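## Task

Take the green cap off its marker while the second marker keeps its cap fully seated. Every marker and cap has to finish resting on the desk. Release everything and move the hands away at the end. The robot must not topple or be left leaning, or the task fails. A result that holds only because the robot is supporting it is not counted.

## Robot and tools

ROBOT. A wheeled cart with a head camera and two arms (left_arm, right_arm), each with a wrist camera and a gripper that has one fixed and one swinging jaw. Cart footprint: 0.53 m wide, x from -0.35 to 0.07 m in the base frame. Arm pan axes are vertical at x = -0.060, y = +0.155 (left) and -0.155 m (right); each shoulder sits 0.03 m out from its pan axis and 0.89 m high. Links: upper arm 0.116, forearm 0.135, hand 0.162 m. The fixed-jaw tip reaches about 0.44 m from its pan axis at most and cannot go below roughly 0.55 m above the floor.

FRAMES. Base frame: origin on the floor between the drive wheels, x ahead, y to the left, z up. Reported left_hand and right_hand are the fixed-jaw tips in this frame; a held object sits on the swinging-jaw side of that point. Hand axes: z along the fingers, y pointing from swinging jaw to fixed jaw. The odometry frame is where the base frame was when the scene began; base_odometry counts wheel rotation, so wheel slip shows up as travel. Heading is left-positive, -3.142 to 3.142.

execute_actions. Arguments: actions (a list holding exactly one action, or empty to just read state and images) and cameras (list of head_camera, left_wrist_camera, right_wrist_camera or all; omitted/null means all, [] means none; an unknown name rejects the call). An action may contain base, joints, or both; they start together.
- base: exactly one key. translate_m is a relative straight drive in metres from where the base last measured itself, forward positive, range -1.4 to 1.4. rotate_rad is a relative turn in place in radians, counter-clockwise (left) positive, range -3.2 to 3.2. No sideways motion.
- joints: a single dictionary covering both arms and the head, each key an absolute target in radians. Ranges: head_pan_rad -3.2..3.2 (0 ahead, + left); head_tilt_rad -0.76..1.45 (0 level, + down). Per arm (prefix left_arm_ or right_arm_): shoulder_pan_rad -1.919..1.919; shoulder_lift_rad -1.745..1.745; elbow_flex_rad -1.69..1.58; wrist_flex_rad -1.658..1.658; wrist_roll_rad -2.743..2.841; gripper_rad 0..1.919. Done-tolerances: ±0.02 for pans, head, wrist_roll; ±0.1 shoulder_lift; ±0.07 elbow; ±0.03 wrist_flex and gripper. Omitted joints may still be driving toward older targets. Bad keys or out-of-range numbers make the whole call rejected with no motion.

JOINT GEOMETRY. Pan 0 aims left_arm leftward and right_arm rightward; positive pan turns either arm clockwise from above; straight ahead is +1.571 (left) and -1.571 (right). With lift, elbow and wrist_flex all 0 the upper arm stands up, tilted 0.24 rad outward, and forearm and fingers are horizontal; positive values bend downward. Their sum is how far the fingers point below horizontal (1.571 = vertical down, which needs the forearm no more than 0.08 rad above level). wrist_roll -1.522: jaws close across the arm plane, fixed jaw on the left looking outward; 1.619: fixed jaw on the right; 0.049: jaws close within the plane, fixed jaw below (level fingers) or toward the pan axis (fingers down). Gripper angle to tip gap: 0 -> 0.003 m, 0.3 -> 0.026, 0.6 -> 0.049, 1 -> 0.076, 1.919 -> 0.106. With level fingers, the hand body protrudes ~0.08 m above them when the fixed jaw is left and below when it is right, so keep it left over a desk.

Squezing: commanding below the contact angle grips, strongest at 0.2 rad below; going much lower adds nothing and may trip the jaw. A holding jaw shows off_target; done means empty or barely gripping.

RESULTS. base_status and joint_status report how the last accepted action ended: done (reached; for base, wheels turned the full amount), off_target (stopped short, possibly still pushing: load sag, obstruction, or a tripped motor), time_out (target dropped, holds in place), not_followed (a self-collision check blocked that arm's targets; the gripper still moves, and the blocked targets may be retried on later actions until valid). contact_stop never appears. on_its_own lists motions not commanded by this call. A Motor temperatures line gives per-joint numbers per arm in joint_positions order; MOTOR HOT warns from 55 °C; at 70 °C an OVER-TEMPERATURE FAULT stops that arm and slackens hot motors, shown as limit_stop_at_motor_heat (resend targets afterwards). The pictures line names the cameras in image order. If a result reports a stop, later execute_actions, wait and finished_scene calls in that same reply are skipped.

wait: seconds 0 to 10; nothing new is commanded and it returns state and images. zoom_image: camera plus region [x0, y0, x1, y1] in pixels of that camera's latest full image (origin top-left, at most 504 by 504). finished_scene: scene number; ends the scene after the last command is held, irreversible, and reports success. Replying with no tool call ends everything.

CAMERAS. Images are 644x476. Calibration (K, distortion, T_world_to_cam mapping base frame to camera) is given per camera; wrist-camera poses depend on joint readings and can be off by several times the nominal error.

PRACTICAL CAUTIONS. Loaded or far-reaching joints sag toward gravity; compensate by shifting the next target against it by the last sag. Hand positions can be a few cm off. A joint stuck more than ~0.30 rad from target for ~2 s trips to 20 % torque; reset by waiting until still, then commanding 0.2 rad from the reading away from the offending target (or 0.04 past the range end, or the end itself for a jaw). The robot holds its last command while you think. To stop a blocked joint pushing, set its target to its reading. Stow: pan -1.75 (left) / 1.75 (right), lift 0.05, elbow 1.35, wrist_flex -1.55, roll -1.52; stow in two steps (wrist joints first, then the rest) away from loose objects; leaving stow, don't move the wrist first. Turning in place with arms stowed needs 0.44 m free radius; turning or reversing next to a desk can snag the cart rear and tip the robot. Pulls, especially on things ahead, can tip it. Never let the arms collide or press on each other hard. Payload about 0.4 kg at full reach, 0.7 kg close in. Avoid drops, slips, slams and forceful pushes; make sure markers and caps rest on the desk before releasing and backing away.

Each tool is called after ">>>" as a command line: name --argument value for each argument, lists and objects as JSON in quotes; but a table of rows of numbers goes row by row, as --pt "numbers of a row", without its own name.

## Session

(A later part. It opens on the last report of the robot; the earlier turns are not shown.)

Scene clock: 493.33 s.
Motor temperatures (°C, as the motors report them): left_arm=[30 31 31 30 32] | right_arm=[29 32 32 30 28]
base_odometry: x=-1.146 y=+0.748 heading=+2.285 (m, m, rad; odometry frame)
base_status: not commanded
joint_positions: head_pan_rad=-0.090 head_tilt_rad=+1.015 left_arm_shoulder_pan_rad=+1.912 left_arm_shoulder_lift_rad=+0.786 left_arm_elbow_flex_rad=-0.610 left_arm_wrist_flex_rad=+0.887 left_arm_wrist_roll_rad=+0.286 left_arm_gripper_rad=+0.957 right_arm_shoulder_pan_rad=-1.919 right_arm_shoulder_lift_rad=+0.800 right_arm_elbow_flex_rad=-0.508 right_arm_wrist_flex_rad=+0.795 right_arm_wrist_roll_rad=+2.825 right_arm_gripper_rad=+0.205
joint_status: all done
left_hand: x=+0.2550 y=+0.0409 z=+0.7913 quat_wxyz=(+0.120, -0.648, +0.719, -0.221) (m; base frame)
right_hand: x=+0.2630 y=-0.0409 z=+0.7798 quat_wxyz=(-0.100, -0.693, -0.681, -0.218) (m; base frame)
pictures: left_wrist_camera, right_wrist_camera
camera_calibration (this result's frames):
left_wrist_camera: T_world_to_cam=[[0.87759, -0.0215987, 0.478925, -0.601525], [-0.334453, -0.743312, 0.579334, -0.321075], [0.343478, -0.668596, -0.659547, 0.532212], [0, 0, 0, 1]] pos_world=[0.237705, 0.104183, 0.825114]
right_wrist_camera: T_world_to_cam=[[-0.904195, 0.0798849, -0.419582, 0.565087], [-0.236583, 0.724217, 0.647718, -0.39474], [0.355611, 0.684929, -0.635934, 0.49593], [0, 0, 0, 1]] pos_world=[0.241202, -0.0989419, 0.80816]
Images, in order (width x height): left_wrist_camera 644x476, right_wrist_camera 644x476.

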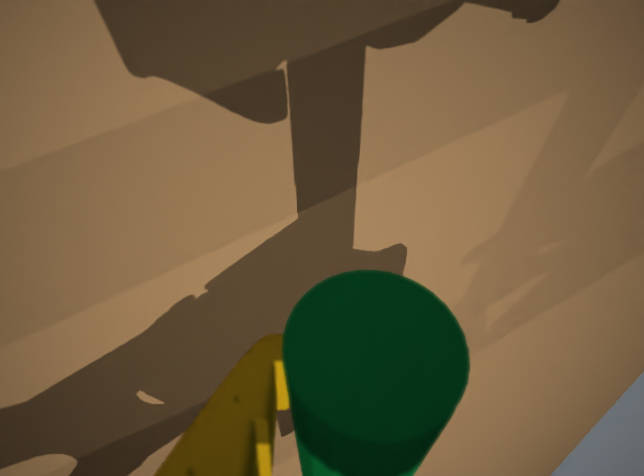

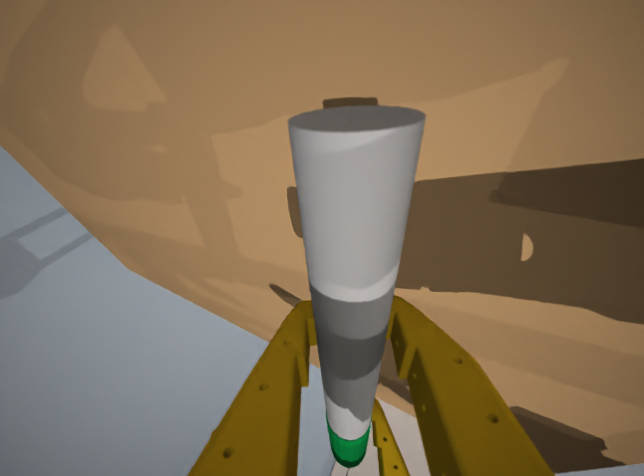

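>>> execute_actions --actions '[{"joints": {"left_arm_gripper_rad": 0.12}}]'

Scene clock: 500.90 s.
Motor temperatures (°C, as the motors report them): left_arm=[30 31 31 30 32] | right_arm=[29 33 32 30 28]
base_odometry: x=-1.146 y=+0.748 heading=+2.285 (m, m, rad; odometry frame)
base_status: not commanded
joint_positions: head_pan_rad=-0.090 head_tilt_rad=+1.015 left_arm_shoulder_pan_rad=+1.912 left_arm_shoulder_lift_rad=+0.786 left_arm_elbow_flex_rad=-0.614 left_arm_wrist_flex_rad=+0.882 left_arm_wrist_roll_rad=+0.287 left_arm_gripper_rad=+0.171 right_arm_shoulder_pan_rad=-1.919 right_arm_shoulder_lift_rad=+0.800 right_arm_elbow_flex_rad=-0.508 right_arm_wrist_flex_rad=+0.795 right_arm_wrist_roll_rad=+2.828 right_arm_gripper_rad=+0.205
joint_status: left_arm_gripper_rad off_target (ended at +0.171, target +0.120)
left_hand: x=+0.2563 y=+0.0404 z=+0.7926 quat_wxyz=(+0.122, -0.648, +0.718, -0.225) (m; base frame)
right_hand: x=+0.2630 y=-0.0409 z=+0.7798 quat_wxyz=(-0.100, -0.691, -0.682, -0.217) (m; base frame)
pictures: head_camera, left_wrist_camera, right_wrist_camera
camera_calibration (this result's frames):
head_camera: T_world_to_cam=[[-0.12543, -0.991545, 0.0332385, -0.0460582], [-0.873989, 0.0945811, -0.476653, 0.547729], [0.469479, -0.0888368, -0.878463, 1.03021], [0, 0, 0, 1]] pos_world=[-0.0107285, -0.00595345, 1.16761]
left_wrist_camera: T_world_to_cam=[[0.873552, -0.0186009, 0.486376, -0.608302], [-0.33834, -0.741569, 0.579312, -0.320789], [0.349905, -0.670619, -0.654092, 0.526391], [0, 0, 0, 1]] pos_world=[0.23866, 0.103805, 0.826008]
right_wrist_camera: T_world_to_cam=[[-0.904204, 0.0768659, -0.420127, 0.565389], [-0.238865, 0.724439, 0.646632, -0.393304], [0.35406, 0.68504, -0.63668, 0.496911], [0, 0, 0, 1]] pos_world=[0.241345, -0.0989389, 0.808231]
Images, in order (width x height): head_camera 644x476, left_wrist_camera 644x476, right_wrist_camera 644x476.

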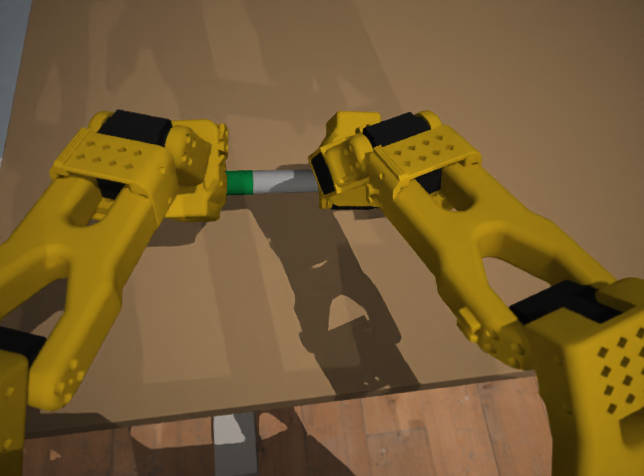

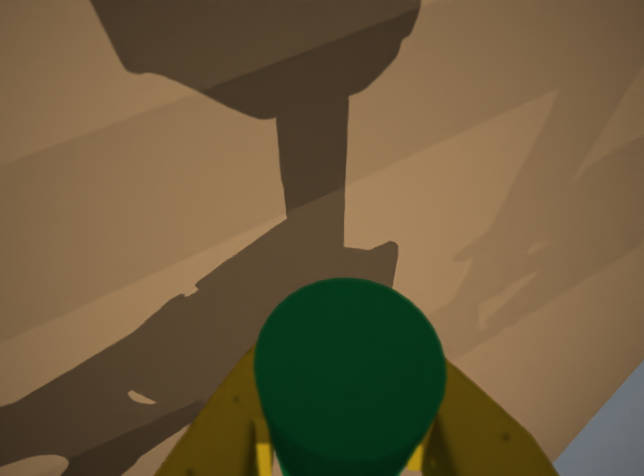

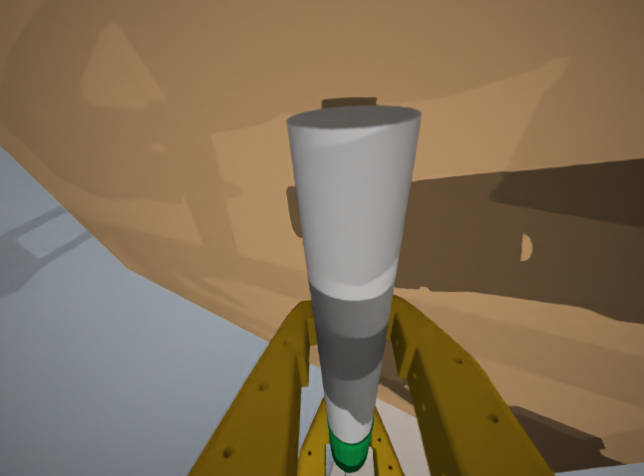

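>>> execute_actions --actions '[{"joints": {"left_arm_gripper_rad": 0.0}}]' --cameras '[]'

>>> execute_actions --actions '[{"joints": {"left_arm_shoulder_pan_rad": 1.79, "right_arm_shoulder_pan_rad": -1.797}}]'

Scene clock: 503.83 s.
Motor temperatures (°C, as the motors report them): left_arm=[30 31 31 30 32] | right_arm=[29 33 32 30 28]
base_odometry: x=-1.146 y=+0.748 heading=+2.285 (m, m, rad; odometry frame)
base_status: not commanded
joint_positions: head_pan_rad=-0.090 head_tilt_rad=+1.015 left_arm_shoulder_pan_rad=+1.912 left_arm_shoulder_lift_rad=+0.786 left_arm_elbow_flex_rad=-0.616 left_arm_wrist_flex_rad=+0.882 left_arm_wrist_roll_rad=+0.287 left_arm_gripper_rad=+0.164 right_arm_shoulder_pan_rad=-1.919 right_arm_shoulder_lift_rad=+0.800 right_arm_elbow_flex_rad=-0.508 right_arm_wrist_flex_rad=+0.795 right_arm_wrist_roll_rad=+2.828 right_arm_gripper_rad=+0.205
joint_status: left_arm_gripper_rad off_target (ended at +0.164, target +0.000)
left_hand: x=+0.2565 y=+0.0403 z=+0.7929 quat_wxyz=(+0.122, -0.648, +0.717, -0.226) (m; base frame)
right_hand: x=+0.2630 y=-0.0409 z=+0.7798 quat_wxyz=(-0.100, -0.691, -0.682, -0.217) (m; base frame)
pictures: none
No camera images: the call's "cameras" was empty. Leave "cameras" out to get every camera's image.

Scene clock: 504.70 s.
Motor temperatures (°C, as the motors report them): left_arm=[30 31 31 30 32] | right_arm=[29 33 32 30 28]
base_odometry: x=-1.146 y=+0.748 heading=+2.285 (m, m, rad; odometry frame)
base_status: not commanded
joint_positions: head_pan_rad=-0.090 head_tilt_rad=+1.015 left_arm_shoulder_pan_rad=+1.797 left_arm_shoulder_lift_rad=+0.787 left_arm_elbow_flex_rad=-0.622 left_arm_wrist_flex_rad=+0.877 left_arm_wrist_roll_rad=+0.287 left_arm_gripper_rad=+0.163 right_arm_shoulder_pan_rad=-1.803 right_arm_shoulder_lift_rad=+0.800 right_arm_elbow_flex_rad=-0.516 right_arm_wrist_flex_rad=+0.789 right_arm_wrist_roll_rad=+2.828 right_arm_gripper_rad=+0.205
joint_status: all done
left_hand: x=+0.2691 y=+0.0771 z=+0.7940 quat_wxyz=(+0.137, -0.687, +0.678, -0.222) (m; base frame)
right_hand: x=+0.2761 y=-0.0782 z=+0.7819 quat_wxyz=(-0.115, -0.728, -0.640, -0.217) (m; base frame)
pictures: head_camera, left_wrist_camera, right_wrist_camera
camera_calibration (this result's frames):
head_camera: T_world_to_cam=[[-0.125438, -0.991545, 0.0332372, -0.0460571], [-0.873972, 0.0945856, -0.476684, 0.547765], [0.469509, -0.0888427, -0.878446, 1.03019], [0, 0, 0, 1]] pos_world=[-0.0107291, -0.00595364, 1.16761]
left_wrist_camera: T_world_to_cam=[[0.864775, 0.0829813, 0.495255, -0.631989], [-0.257033, -0.774114, 0.578516, -0.308854], [0.43139, -0.627584, -0.648106, 0.517486], [0, 0, 0, 1]] pos_world=[0.243904, 0.13812, 0.827059]
right_wrist_camera: T_world_to_cam=[[-0.883683, 0.181511, -0.431461, 0.592356], [-0.162812, 0.745011, 0.646878, -0.384097], [0.438859, 0.641882, -0.628801, 0.486274], [0, 0, 0, 1]] pos_world=[0.247514, -0.133493, 0.809811]
Images, in order (width x height): head_camera 644x476, left_wrist_camera 644x476, right_wrist_camera 644x476.

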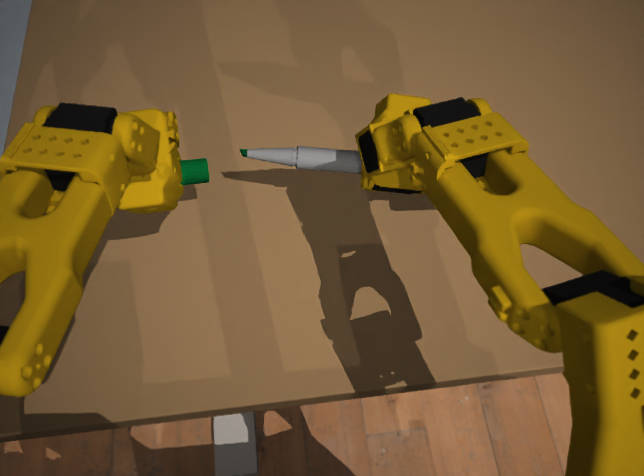

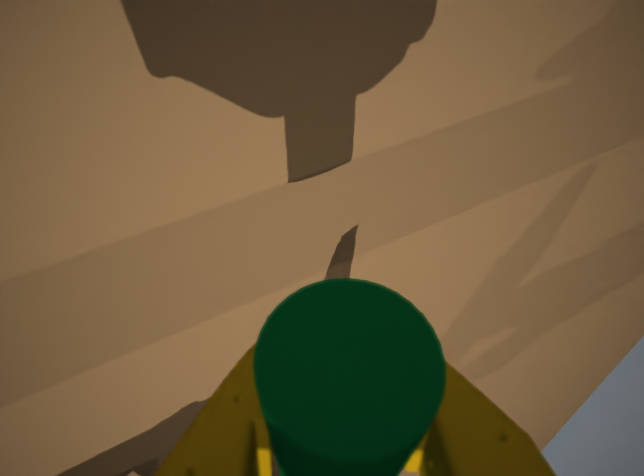

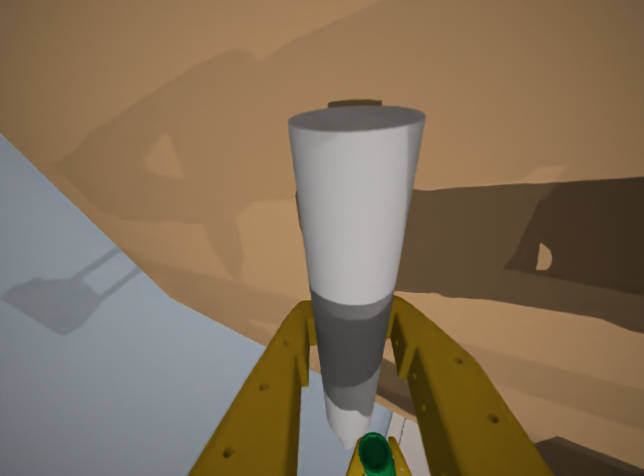

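>>> execute_actions --actions '[{"joints": {"left_arm_shoulder_pan_rad": 1.69, "left_arm_shoulder_lift_rad": 0.761, "left_arm_elbow_flex_rad": -0.43, "left_arm_wrist_flex_rad": 0.895, "left_arm_wrist_roll_rad": 1.63, "right_arm_shoulder_pan_rad": -1.69, "right_arm_shoulder_lift_rad": 0.805, "right_arm_elbow_flex_rad": -0.475, "right_arm_wrist_flex_rad": 1.225, "right_arm_wrist_roll_rad": 1.53, "head_tilt_rad": 1.06}}]'

Scene clock: 556.97 s.
Motor temperatures (°C, as the motors report them): left_arm=[30 31 31 30 32] | right_arm=[29 33 32 30 28]
base_odometry: x=-1.146 y=+0.748 heading=+2.285 (m, m, rad; odometry frame)
base_status: not commanded
joint_positions: head_pan_rad=-0.090 head_tilt_rad=+1.055 left_arm_shoulder_pan_rad=+1.698 left_arm_shoulder_lift_rad=+0.787 left_arm_elbow_flex_rad=-0.427 left_arm_wrist_flex_rad=+0.888 left_arm_wrist_roll_rad=+1.620 left_arm_gripper_rad=+0.163 right_arm_shoulder_pan_rad=-1.695 right_arm_shoulder_lift_rad=+0.828 right_arm_elbow_flex_rad=-0.470 right_arm_wrist_flex_rad=+1.217 right_arm_wrist_roll_rad=+1.538 right_arm_gripper_rad=+0.205
joint_status: all done
left_hand: x=+0.2456 y=+0.1076 z=+0.7588 quat_wxyz=(-0.010, -0.985, +0.063, -0.160) (m; base frame)
right_hand: x=+0.1983 y=-0.1310 z=+0.7466 quat_wxyz=(+0.000, -1.000, -0.021, +0.002) (m; base frame)
pictures: head_camera, left_wrist_camera, right_wrist_camera
camera_calibration (this result's frames):
head_camera: T_world_to_cam=[[-0.124083, -0.991667, 0.034644, -0.0476126], [-0.892295, 0.0962397, -0.441075, 0.505918], [0.434065, -0.0856424, -0.896801, 1.04965], [0, 0, 0, 1]] pos_world=[-0.0100956, -0.00601083, 1.16612]
left_wrist_camera: T_world_to_cam=[[0.0853718, 0.996349, -0.00105092, -0.127076], [0.62628, -0.0528422, 0.777805, -0.716599], [0.77491, -0.0670608, -0.628505, 0.36436], [0, 0, 0, 1]] pos_world=[0.177294, 0.11318, 0.786243]
right_wrist_camera: T_world_to_cam=[[-0.0142014, 0.999845, 0.010371, 0.122871], [0.82948, 0.00598848, 0.558504, -0.562172], [0.558355, 0.0165341, -0.829437, 0.576275], [0, 0, 0, 1]] pos_world=[0.14629, -0.129014, 0.790685]
Images, in order (width x height): head_camera 644x476, left_wrist_camera 644x476, right_wrist_camera 644x476.

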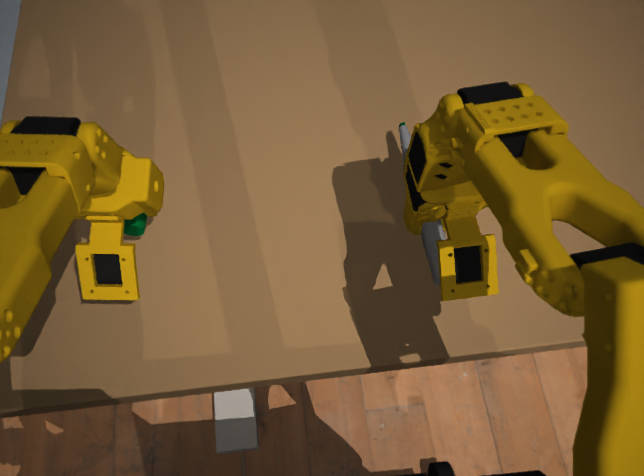

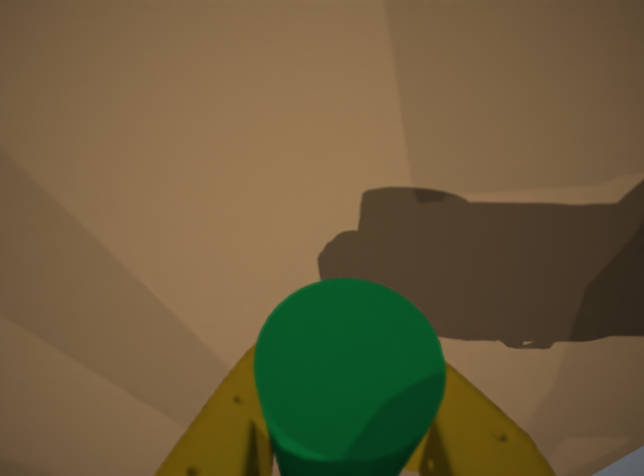

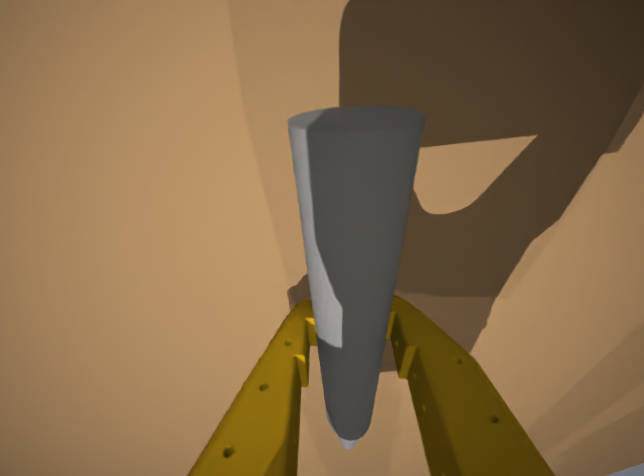

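>>> execute_actions --actions '[{"joints": {"left_arm_shoulder_lift_rad": 0.857, "left_arm_wrist_flex_rad": 0.785, "right_arm_shoulder_lift_rad": 0.9, "right_arm_wrist_flex_rad": 1.112}}]'

Scene clock: 560.40 s.
Motor temperatures (°C, as the motors report them): left_arm=[30 31 31 30 32] | right_arm=[29 33 32 30 28]
base_odometry: x=-1.146 y=+0.748 heading=+2.285 (m, m, rad; odometry frame)
base_status: not commanded
joint_positions: head_pan_rad=-0.090 head_tilt_rad=+1.055 left_arm_shoulder_pan_rad=+1.698 left_arm_shoulder_lift_rad=+0.881 left_arm_elbow_flex_rad=-0.427 left_arm_wrist_flex_rad=+0.796 left_arm_wrist_roll_rad=+1.620 left_arm_gripper_rad=+0.163 right_arm_shoulder_pan_rad=-1.695 right_arm_shoulder_lift_rad=+0.920 right_arm_elbow_flex_rad=-0.470 right_arm_wrist_flex_rad=+1.119 right_arm_wrist_roll_rad=+1.538 right_arm_gripper_rad=+0.205
joint_status: all done
left_hand: x=+0.2459 y=+0.1076 z=+0.7373 quat_wxyz=(-0.010, -0.985, +0.063, -0.160) (m; base frame)
right_hand: x=+0.1995 y=-0.1308 z=+0.7254 quat_wxyz=(+0.000, -1.000, -0.021, -0.001) (m; base frame)
pictures: head_camera, left_wrist_camera, right_wrist_camera
camera_calibration (this result's frames):
head_camera: T_world_to_cam=[[-0.124082, -0.991667, 0.0346443, -0.047613], [-0.892299, 0.0962401, -0.441066, 0.505908], [0.434057, -0.0856416, -0.896806, 1.04965], [0, 0, 0, 1]] pos_world=[-0.0100954, -0.00601085, 1.16612]
left_wrist_camera: T_world_to_cam=[[0.0853703, 0.996349, -0.000986278, -0.127131], [0.627463, -0.052994, 0.776841, -0.699726], [0.773952, -0.066938, -0.629696, 0.351725], [0, 0, 0, 1]] pos_world=[0.177687, 0.11313, 0.76493]
right_wrist_camera: T_world_to_cam=[[-0.0142666, 0.999837, 0.0110418, 0.122483], [0.826064, 0.00556347, 0.563548, -0.554368], [0.563395, 0.0171612, -0.826009, 0.554603], [0, 0, 0, 1]] pos_world=[0.14723, -0.128897, 0.769168]
Images, in order (width x height): head_camera 644x476, left_wrist_camera 644x476, right_wrist_camera 644x476.

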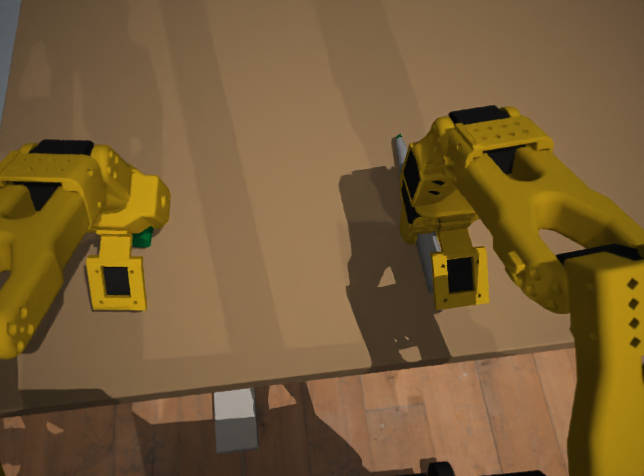

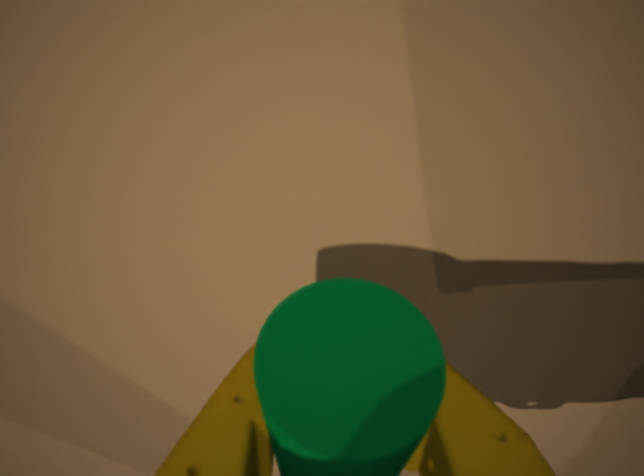

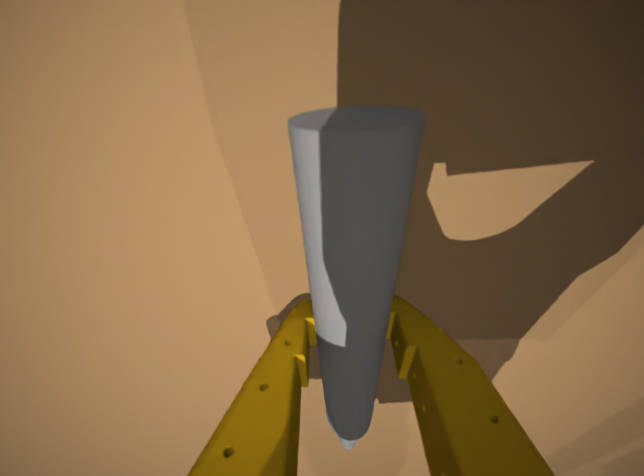

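>>> execute_actions --actions '[{"joints": {"left_arm_shoulder_lift_rad": 0.875, "left_arm_wrist_flex_rad": 0.772, "right_arm_shoulder_lift_rad": 0.91, "right_arm_wrist_flex_rad": 1.104}}]'

Scene clock: 562.50 s.
Motor temperatures (°C, as the motors report them): left_arm=[30 31 31 30 32] | right_arm=[29 33 32 30 28]
base_odometry: x=-1.146 y=+0.748 heading=+2.285 (m, m, rad; odometry frame)
base_status: not commanded
joint_positions: head_pan_rad=-0.090 head_tilt_rad=+1.055 left_arm_shoulder_pan_rad=+1.698 left_arm_shoulder_lift_rad=+0.890 left_arm_elbow_flex_rad=-0.427 left_arm_wrist_flex_rad=+0.784 left_arm_wrist_roll_rad=+1.620 left_arm_gripper_rad=+0.163 right_arm_shoulder_pan_rad=-1.695 right_arm_shoulder_lift_rad=+0.922 right_arm_elbow_flex_rad=-0.470 right_arm_wrist_flex_rad=+1.113 right_arm_wrist_roll_rad=+1.538 right_arm_gripper_rad=+0.205
joint_status: all done
left_hand: x=+0.2463 y=+0.1075 z=+0.7354 quat_wxyz=(-0.010, -0.985, +0.063, -0.161) (m; base frame)
right_hand: x=+0.2002 y=-0.1308 z=+0.7250 quat_wxyz=(+0.000, -1.000, -0.021, -0.003) (m; base frame)
pictures: head_camera, left_wrist_camera, right_wrist_camera
camera_calibration (this result's frames):
head_camera: T_world_to_cam=[[-0.124082, -0.991667, 0.0346445, -0.0476131], [-0.892301, 0.0962402, -0.441063, 0.505904], [0.434053, -0.0856412, -0.896807, 1.04966], [0, 0, 0, 1]] pos_world=[-0.0100954, -0.00601085, 1.16612]
left_wrist_camera: T_world_to_cam=[[0.0853735, 0.996348, -0.00111556, -0.127021], [0.625096, -0.0526903, 0.778767, -0.699345], [0.775865, -0.0671834, -0.627312, 0.34798], [0, 0, 0, 1]] pos_world=[0.178017, 0.113087, 0.762777]
right_wrist_camera: T_world_to_cam=[[-0.0143182, 0.999831, 0.0115446, 0.122053], [0.823482, 0.00524222, 0.567318, -0.557023], [0.567162, 0.0176298, -0.823418, 0.551333], [0, 0, 0, 1]] pos_world=[0.147751, -0.128832, 0.768578]
Images, in order (width x height): head_camera 644x476, left_wrist_camera 644x476, right_wrist_camera 644x476.

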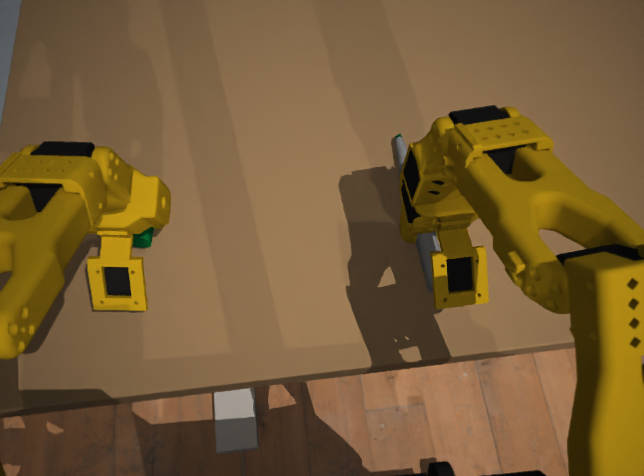

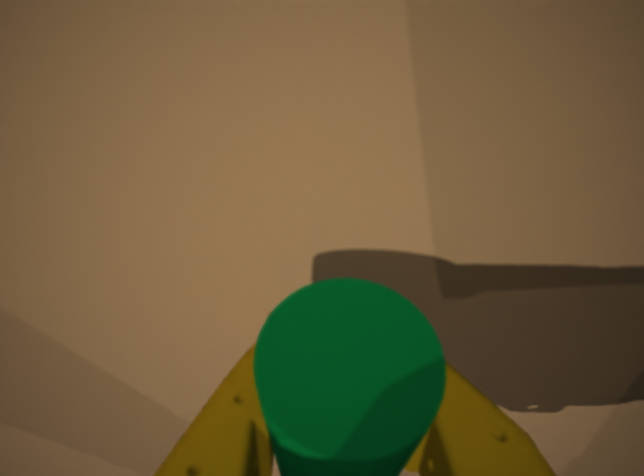

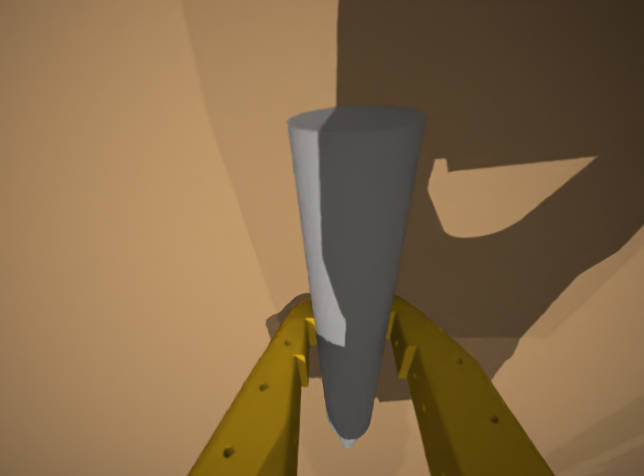

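>>> execute_actions --actions '[{"joints": {"left_arm_shoulder_lift_rad": 0.89, "left_arm_wrist_flex_rad": 0.762, "right_arm_gripper_rad": 0.6}}]'

Scene clock: 564.87 s.
Motor temperatures (°C, as the motors report them): left_arm=[30 31 31 30 32] | right_arm=[29 33 32 30 28]
base_odometry: x=-1.146 y=+0.748 heading=+2.285 (m, m, rad; odometry frame)
base_status: not commanded
joint_positions: head_pan_rad=-0.090 head_tilt_rad=+1.055 left_arm_shoulder_pan_rad=+1.698 left_arm_shoulder_lift_rad=+0.893 left_arm_elbow_flex_rad=-0.427 left_arm_wrist_flex_rad=+0.773 left_arm_wrist_roll_rad=+1.620 left_arm_gripper_rad=+0.163 right_arm_shoulder_pan_rad=-1.693 right_arm_shoulder_lift_rad=+0.926 right_arm_elbow_flex_rad=-0.470 right_arm_wrist_flex_rad=+1.111 right_arm_wrist_roll_rad=+1.538 right_arm_gripper_rad=+0.592
joint_status: all done
left_hand: x=+0.2475 y=+0.1074 z=+0.7351 quat_wxyz=(-0.011, -0.984, +0.063, -0.165) (m; base frame)
right_hand: x=+0.1997 y=-0.1312 z=+0.7240 quat_wxyz=(+0.000, -1.000, -0.020, -0.002) (m; base frame)
pictures: head_camera, left_wrist_camera, right_wrist_camera
camera_calibration (this result's frames):
head_camera: T_world_to_cam=[[-0.124082, -0.991667, 0.0346446, -0.0476133], [-0.892303, 0.0962402, -0.441059, 0.5059], [0.434049, -0.0856408, -0.896809, 1.04966], [0, 0, 0, 1]] pos_world=[-0.0100953, -0.00601085, 1.16612]
left_wrist_camera: T_world_to_cam=[[0.0853832, 0.996347, -0.0014387, -0.126738], [0.619153, -0.0519277, 0.783551, -0.701955], [0.780614, -0.0677929, -0.621325, 0.34139], [0, 0, 0, 1]] pos_world=[0.178945, 0.112968, 0.761949]
right_wrist_camera: T_world_to_cam=[[-0.0127498, 0.999856, 0.0112094, 0.122455], [0.825213, 0.00419077, 0.564806, -0.554679], [0.564678, 0.0164514, -0.825147, 0.552341], [0, 0, 0, 1]] pos_world=[0.147394, -0.129199, 0.767676]
Images, in order (width x height): head_camera 644x476, left_wrist_camera 644x476, right_wrist_camera 644x476.

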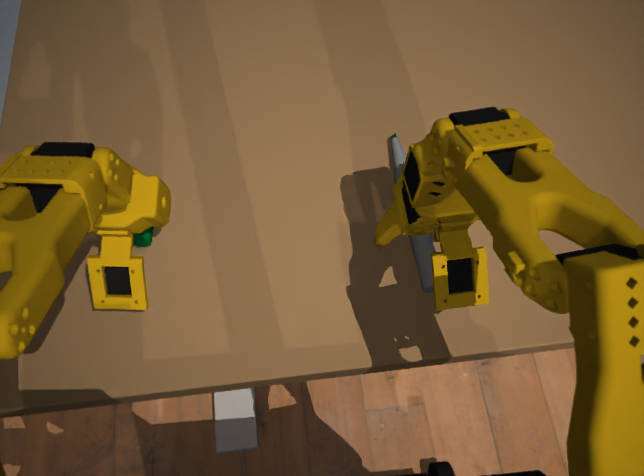

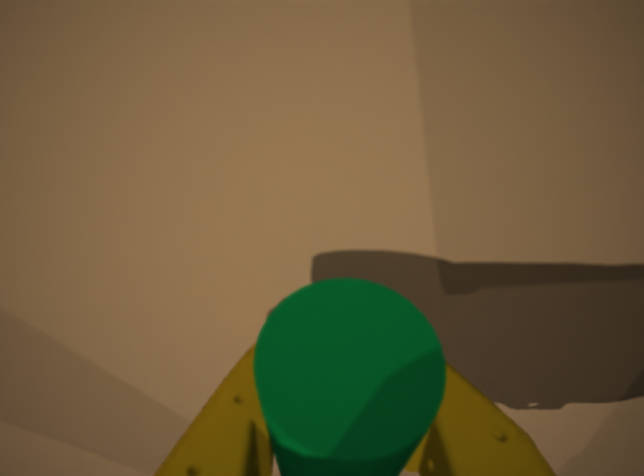

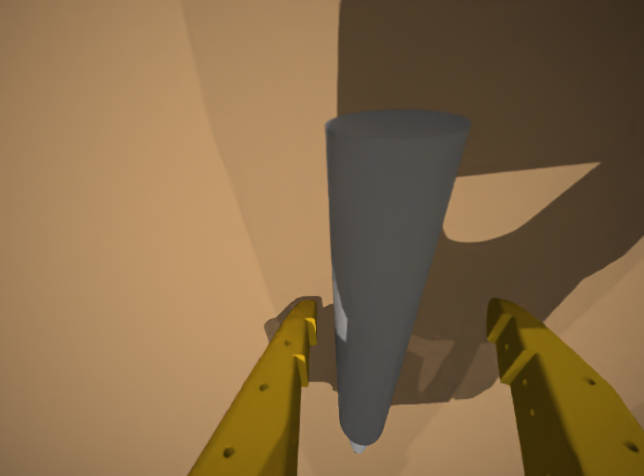

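>>> execute_actions --actions '[{"joints": {"left_arm_gripper_rad": 0.27, "right_arm_shoulder_lift_rad": 0.68, "right_arm_wrist_flex_rad": 1.3}}]'

Scene clock: 569.60 s.
Motor temperatures (°C, as the motors report them): left_arm=[30 31 31 30 32] | right_arm=[29 33 32 30 28]
base_odometry: x=-1.146 y=+0.748 heading=+2.285 (m, m, rad; odometry frame)
base_status: not commanded
joint_positions: head_pan_rad=-0.090 head_tilt_rad=+1.055 left_arm_shoulder_pan_rad=+1.698 left_arm_shoulder_lift_rad=+0.893 left_arm_elbow_flex_rad=-0.427 left_arm_wrist_flex_rad=+0.768 left_arm_wrist_roll_rad=+1.620 left_arm_gripper_rad=+0.258 right_arm_shoulder_pan_rad=-1.693 right_arm_shoulder_lift_rad=+0.741 right_arm_elbow_flex_rad=-0.470 right_arm_wrist_flex_rad=+1.293 right_arm_wrist_roll_rad=+1.538 right_arm_gripper_rad=+0.593
joint_status: all done
left_hand: x=+0.2482 y=+0.1073 z=+0.7353 quat_wxyz=(-0.011, -0.984, +0.063, -0.167) (m; base frame)
right_hand: x=+0.1983 y=-0.1314 z=+0.7666 quat_wxyz=(+0.000, -1.000, -0.020, -0.004) (m; base frame)
pictures: head_camera, left_wrist_camera, right_wrist_camera
camera_calibration (this result's frames):
head_camera: T_world_to_cam=[[-0.124082, -0.991667, 0.0346446, -0.0476133], [-0.892303, 0.0962404, -0.441059, 0.505899], [0.434049, -0.0856409, -0.896809, 1.04966], [0, 0, 0, 1]] pos_world=[-0.0100953, -0.00601085, 1.16612]
left_wrist_camera: T_world_to_cam=[[0.0853902, 0.996346, -0.00163255, -0.126568], [0.61557, -0.0514679, 0.7864, -0.703833], [0.783442, -0.0681558, -0.617716, 0.337678], [0, 0, 0, 1]] pos_world=[0.179515, 0.112895, 0.761876]
right_wrist_camera: T_world_to_cam=[[-0.0128022, 0.999849, 0.0117122, 0.121761], [0.822624, 0.00387277, 0.568572, -0.579982], [0.568441, 0.0169137, -0.82255, 0.58568], [0, 0, 0, 1]] pos_world=[0.145742, -0.129402, 0.810086]
Images, in order (width x height): head_camera 644x476, left_wrist_camera 644x476, right_wrist_camera 644x476.

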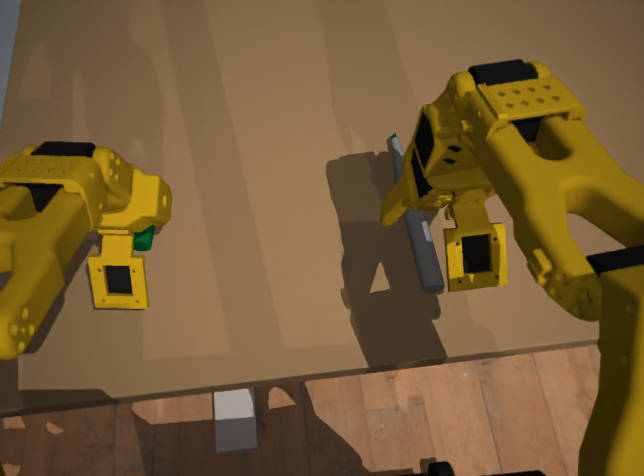

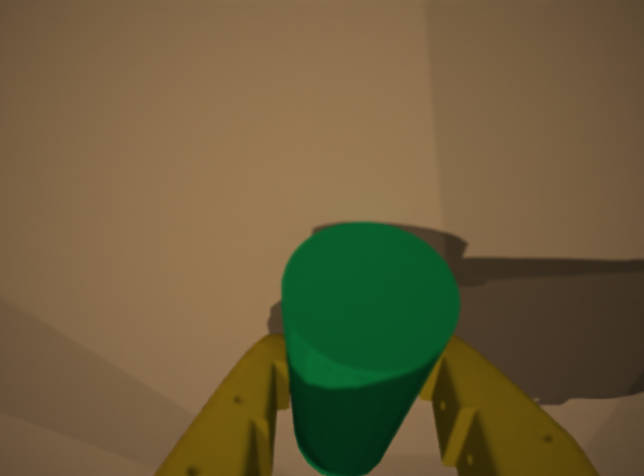

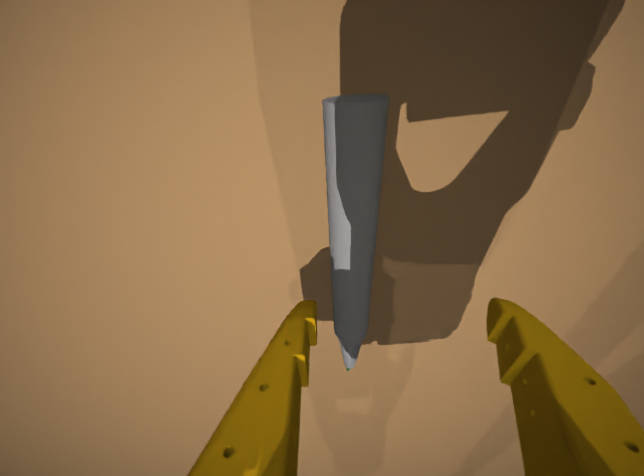

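>>> execute_actions --actions '[{"joints": {"left_arm_gripper_rad": 0.6}}]' --cameras '["left_wrist_camera"]'

>>> execute_actions --actions '[{"joints": {"left_arm_shoulder_lift_rad": 0.64, "left_arm_wrist_flex_rad": 0.97, "right_arm_shoulder_lift_rad": 0.6, "right_arm_wrist_flex_rad": 1.38}}]'

Scene clock: 572.90 s.
Motor temperatures (°C, as the motors report them): left_arm=[30 31 31 30 32] | right_arm=[29 33 32 30 28]
base_odometry: x=-1.146 y=+0.748 heading=+2.285 (m, m, rad; odometry frame)
base_status: not commanded
joint_positions: head_pan_rad=-0.090 head_tilt_rad=+1.055 left_arm_shoulder_pan_rad=+1.698 left_arm_shoulder_lift_rad=+0.896 left_arm_elbow_flex_rad=-0.427 left_arm_wrist_flex_rad=+0.767 left_arm_wrist_roll_rad=+1.620 left_arm_gripper_rad=+0.592 right_arm_shoulder_pan_rad=-1.693 right_arm_shoulder_lift_rad=+0.741 right_arm_elbow_flex_rad=-0.470 right_arm_wrist_flex_rad=+1.293 right_arm_wrist_roll_rad=+1.538 right_arm_gripper_rad=+0.593
joint_status: all done
left_hand: x=+0.2479 y=+0.1073 z=+0.7346 quat_wxyz=(-0.011, -0.984, +0.063, -0.166) (m; base frame)
right_hand: x=+0.1983 y=-0.1314 z=+0.7666 quat_wxyz=(+0.000, -1.000, -0.020, -0.004) (m; base frame)
pictures: left_wrist_camera
camera_calibration (this result's frames):
left_wrist_camera: T_world_to_cam=[[0.0853877, 0.996347, -0.00156794, -0.126627], [0.616766, -0.0516213, 0.785452, -0.702645], [0.782501, -0.068035, -0.618921, 0.338501], [0, 0, 0, 1]] pos_world=[0.179302, 0.112922, 0.7612]
Images, in order (width x height): left_wrist_camera 644x476.

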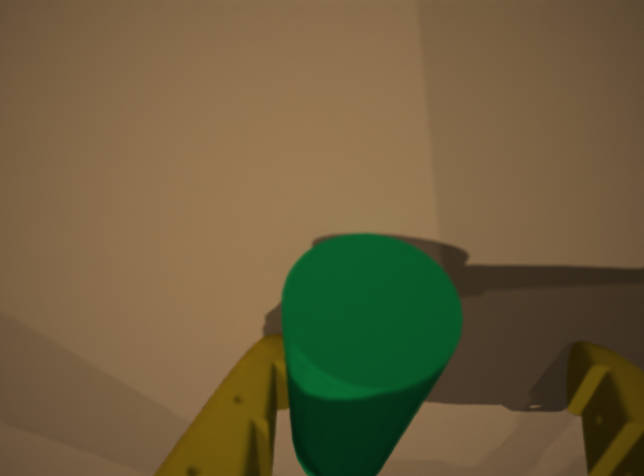

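Scene clock: 573.80 s.
Motor temperatures (°C, as the motors report them): left_arm=[30 31 31 30 32] | right_arm=[29 33 32 30 28]
base_odometry: x=-1.146 y=+0.748 heading=+2.285 (m, m, rad; odometry frame)
base_status: not commanded
joint_positions: head_pan_rad=-0.090 head_tilt_rad=+1.055 left_arm_shoulder_pan_rad=+1.698 left_arm_shoulder_lift_rad=+0.700 left_arm_elbow_flex_rad=-0.427 left_arm_wrist_flex_rad=+0.963 left_arm_wrist_roll_rad=+1.620 left_arm_gripper_rad=+0.593 right_arm_shoulder_pan_rad=-1.693 right_arm_shoulder_lift_rad=+0.661 right_arm_elbow_flex_rad=-0.470 right_arm_wrist_flex_rad=+1.374 right_arm_wrist_roll_rad=+1.538 right_arm_gripper_rad=+0.593
joint_status: all done
left_hand: x=+0.2451 y=+0.1077 z=+0.7792 quat_wxyz=(-0.011, -0.984, +0.063, -0.166) (m; base frame)
right_hand: x=+0.1947 y=-0.1318 z=+0.7847 quat_wxyz=(+0.000, -1.000, -0.020, -0.003) (m; base frame)
pictures: head_camera, left_wrist_camera, right_wrist_camera
camera_calibration (this result's frames):
head_camera: T_world_to_cam=[[-0.124082, -0.991667, 0.0346446, -0.0476133], [-0.892303, 0.0962405, -0.441059, 0.505899], [0.434049, -0.085641, -0.896809, 1.04966], [0, 0, 0, 1]] pos_world=[-0.0100953, -0.00601086, 1.16612]
left_wrist_camera: T_world_to_cam=[[0.0853877, 0.996347, -0.00156794, -0.126676], [0.616766, -0.0516213, 0.785452, -0.735959], [0.782501, -0.068035, -0.618921, 0.368366], [0, 0, 0, 1]] pos_world=[0.176484, 0.113284, 0.805851]
right_wrist_camera: T_world_to_cam=[[-0.0127845, 0.999852, 0.0115446, 0.122072], [0.823489, 0.00397901, 0.567318, -0.586469], [0.567188, 0.0167597, -0.823418, 0.603487], [0, 0, 0, 1]] pos_world=[0.142222, -0.129835, 0.828227]
Images, in order (width x height): head_camera 644x476, left_wrist_camera 644x476, right_wrist_camera 644x476.

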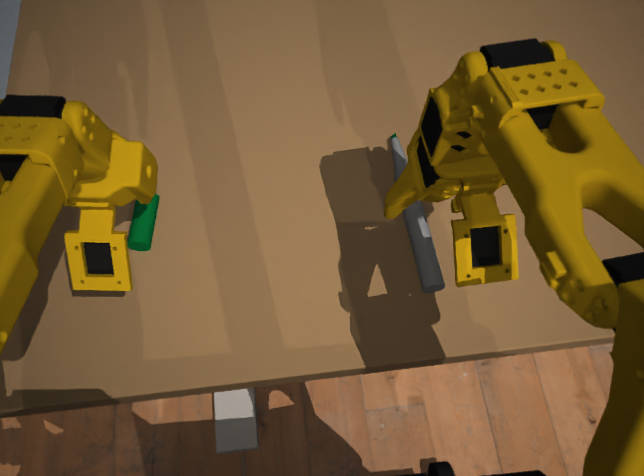

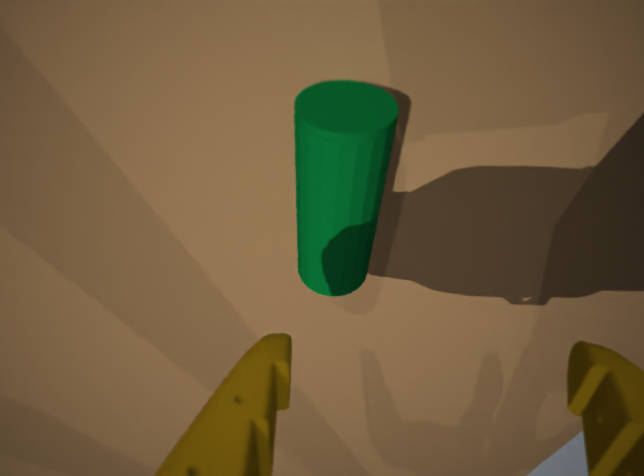

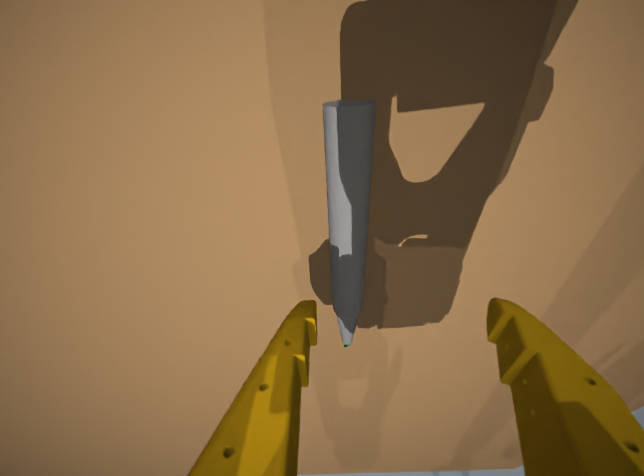

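>>> execute_actions --actions '[]'

Scene clock: 579.07 s.
Motor temperatures (°C, as the motors report them): left_arm=[30 31 31 30 32] | right_arm=[29 33 32 30 28]
base_odometry: x=-1.146 y=+0.748 heading=+2.285 (m, m, rad; odometry frame)
base_status: not commanded
joint_positions: head_pan_rad=-0.090 head_tilt_rad=+1.055 left_arm_shoulder_pan_rad=+1.698 left_arm_shoulder_lift_rad=+0.700 left_arm_elbow_flex_rad=-0.427 left_arm_wrist_flex_rad=+0.963 left_arm_wrist_roll_rad=+1.620 left_arm_gripper_rad=+0.593 right_arm_shoulder_pan_rad=-1.693 right_arm_shoulder_lift_rad=+0.661 right_arm_elbow_flex_rad=-0.470 right_arm_wrist_flex_rad=+1.374 right_arm_wrist_roll_rad=+1.538 right_arm_gripper_rad=+0.593
joint_status: all done
left_hand: x=+0.2451 y=+0.1077 z=+0.7792 quat_wxyz=(-0.011, -0.984, +0.063, -0.166) (m; base frame)
right_hand: x=+0.1947 y=-0.1318 z=+0.7847 quat_wxyz=(+0.000, -1.000, -0.020, -0.003) (m; base frame)
pictures: head_camera, left_wrist_camera, right_wrist_camera
camera_calibration (this result's frames):
head_camera: T_world_to_cam=[[-0.124082, -0.991667, 0.0346446, -0.0476133], [-0.892303, 0.0962405, -0.441059, 0.505899], [0.434049, -0.085641, -0.896809, 1.04966], [0, 0, 0, 1]] pos_world=[-0.0100953, -0.00601086, 1.16612]
left_wrist_camera: T_world_to_cam=[[0.0853877, 0.996347, -0.00156794, -0.126676], [0.616766, -0.0516213, 0.785452, -0.735959], [0.782501, -0.068035, -0.618921, 0.368366], [0, 0, 0, 1]] pos_world=[0.176484, 0.113284, 0.805851]
right_wrist_camera: T_world_to_cam=[[-0.0127845, 0.999852, 0.0115446, 0.122072], [0.823489, 0.00397901, 0.567318, -0.586469], [0.567188, 0.0167597, -0.823418, 0.603487], [0, 0, 0, 1]] pos_world=[0.142222, -0.129835, 0.828227]
Images, in order (width x height): head_camera 644x476, left_wrist_camera 644x476, right_wrist_camera 644x476.

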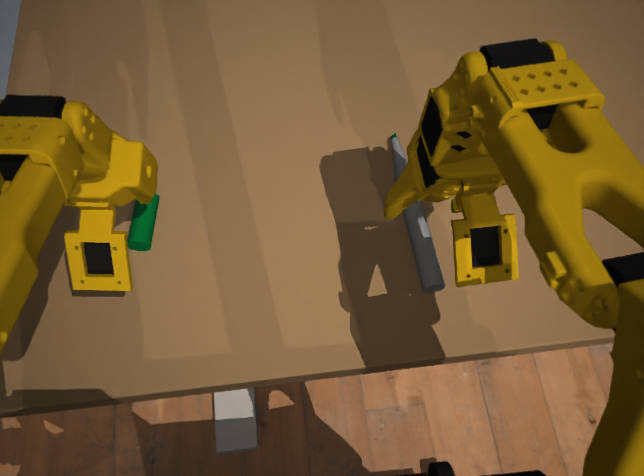

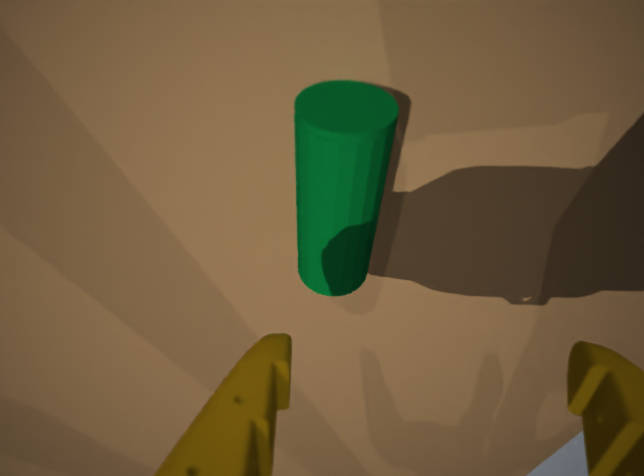

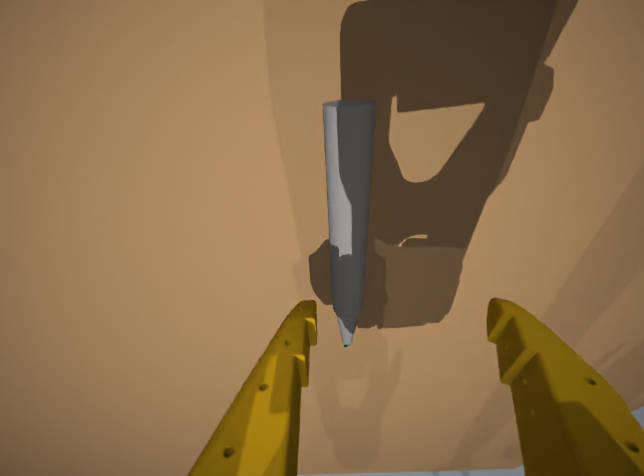

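Both pieces are resting on the desk and the hands are open above them. I'm backing straight away, raising the arms slightly and pointing the head at the desk to check the result.

>>> execute_actions --actions '[{"base": {"translate_m": -0.45}, "joints": {"left_arm_shoulder_lift_rad": 0.55, "right_arm_shoulder_lift_rad": 0.52, "head_pan_rad": -0.4, "head_tilt_rad": 0.55}}]'

Scene clock: 586.83 s.
Motor temperatures (°C, as the motors report them): left_arm=[30 31 31 30 32] | right_arm=[29 33 32 30 28]
base_odometry: x=-0.851 y=+0.408 heading=+2.284 (m, m, rad; odometry frame)
base_status: done
joint_positions: head_pan_rad=-0.390 head_tilt_rad=+0.564 left_arm_shoulder_pan_rad=+1.698 left_arm_shoulder_lift_rad=+0.611 left_arm_elbow_flex_rad=-0.427 left_arm_wrist_flex_rad=+0.963 left_arm_wrist_roll_rad=+1.620 left_arm_gripper_rad=+0.593 right_arm_shoulder_pan_rad=-1.693 right_arm_shoulder_lift_rad=+0.578 right_arm_elbow_flex_rad=-0.470 right_arm_wrist_flex_rad=+1.374 right_arm_wrist_roll_rad=+1.538 right_arm_gripper_rad=+0.593
joint_status: all done
left_hand: x=+0.2541 y=+0.1065 z=+0.8044 quat_wxyz=(-0.013, -0.976, +0.062, -0.210) (m; base frame)
right_hand: x=+0.2029 y=-0.1308 z=+0.8037 quat_wxyz=(+0.005, -0.999, -0.020, -0.044) (m; base frame)
pictures: head_camera, left_wrist_camera, right_wrist_camera
camera_calibration (this result's frames):
head_camera: T_world_to_cam=[[-0.423, -0.906017, 0.0143122, -0.0382599], [-0.533331, 0.23617, -0.812269, 0.950034], [0.732549, -0.351223, -0.583107, 0.702615], [0, 0, 0, 1]] pos_world=[-0.0242013, -0.0122588, 1.18193]
left_wrist_camera: T_world_to_cam=[[0.0856912, 0.996308, -0.00530445, -0.123321], [0.545118, -0.0424271, 0.837285, -0.785826], [0.833969, -0.0746395, -0.546741, 0.306371], [0, 0, 0, 1]] pos_world=[0.183431, 0.112393, 0.824812]
right_wrist_camera: T_world_to_cam=[[-0.0141043, 0.999689, 0.0205429, 0.113964], [0.774116, -0.00208675, 0.63304, -0.647615], [0.632886, 0.0248312, -0.773846, 0.56235], [0, 0, 0, 1]] pos_world=[0.147033, -0.129244, 0.842798]
Images, in order (width x height): head_camera 644x476, left_wrist_camera 644x476, right_wrist_camera 644x476.

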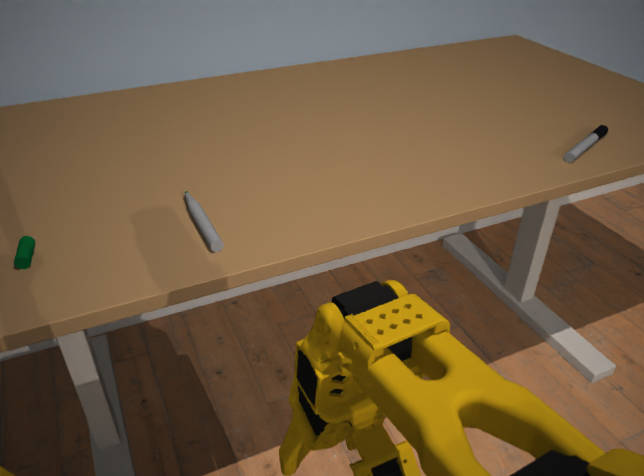

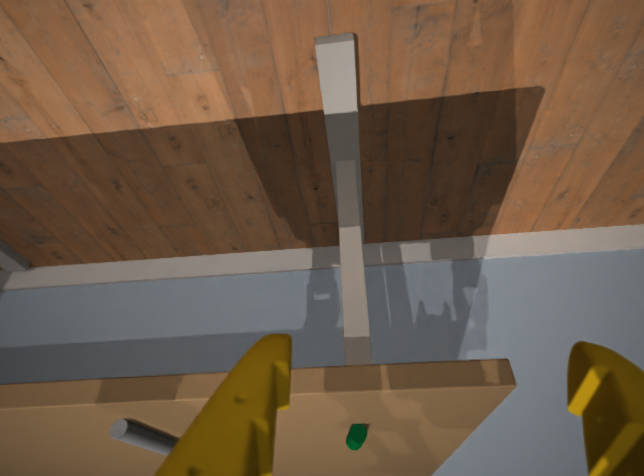

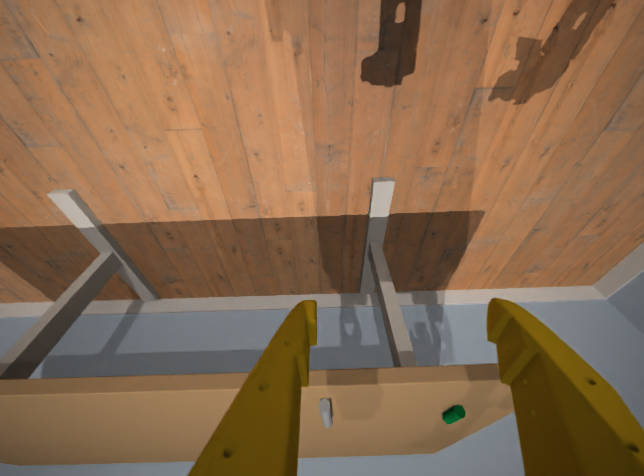

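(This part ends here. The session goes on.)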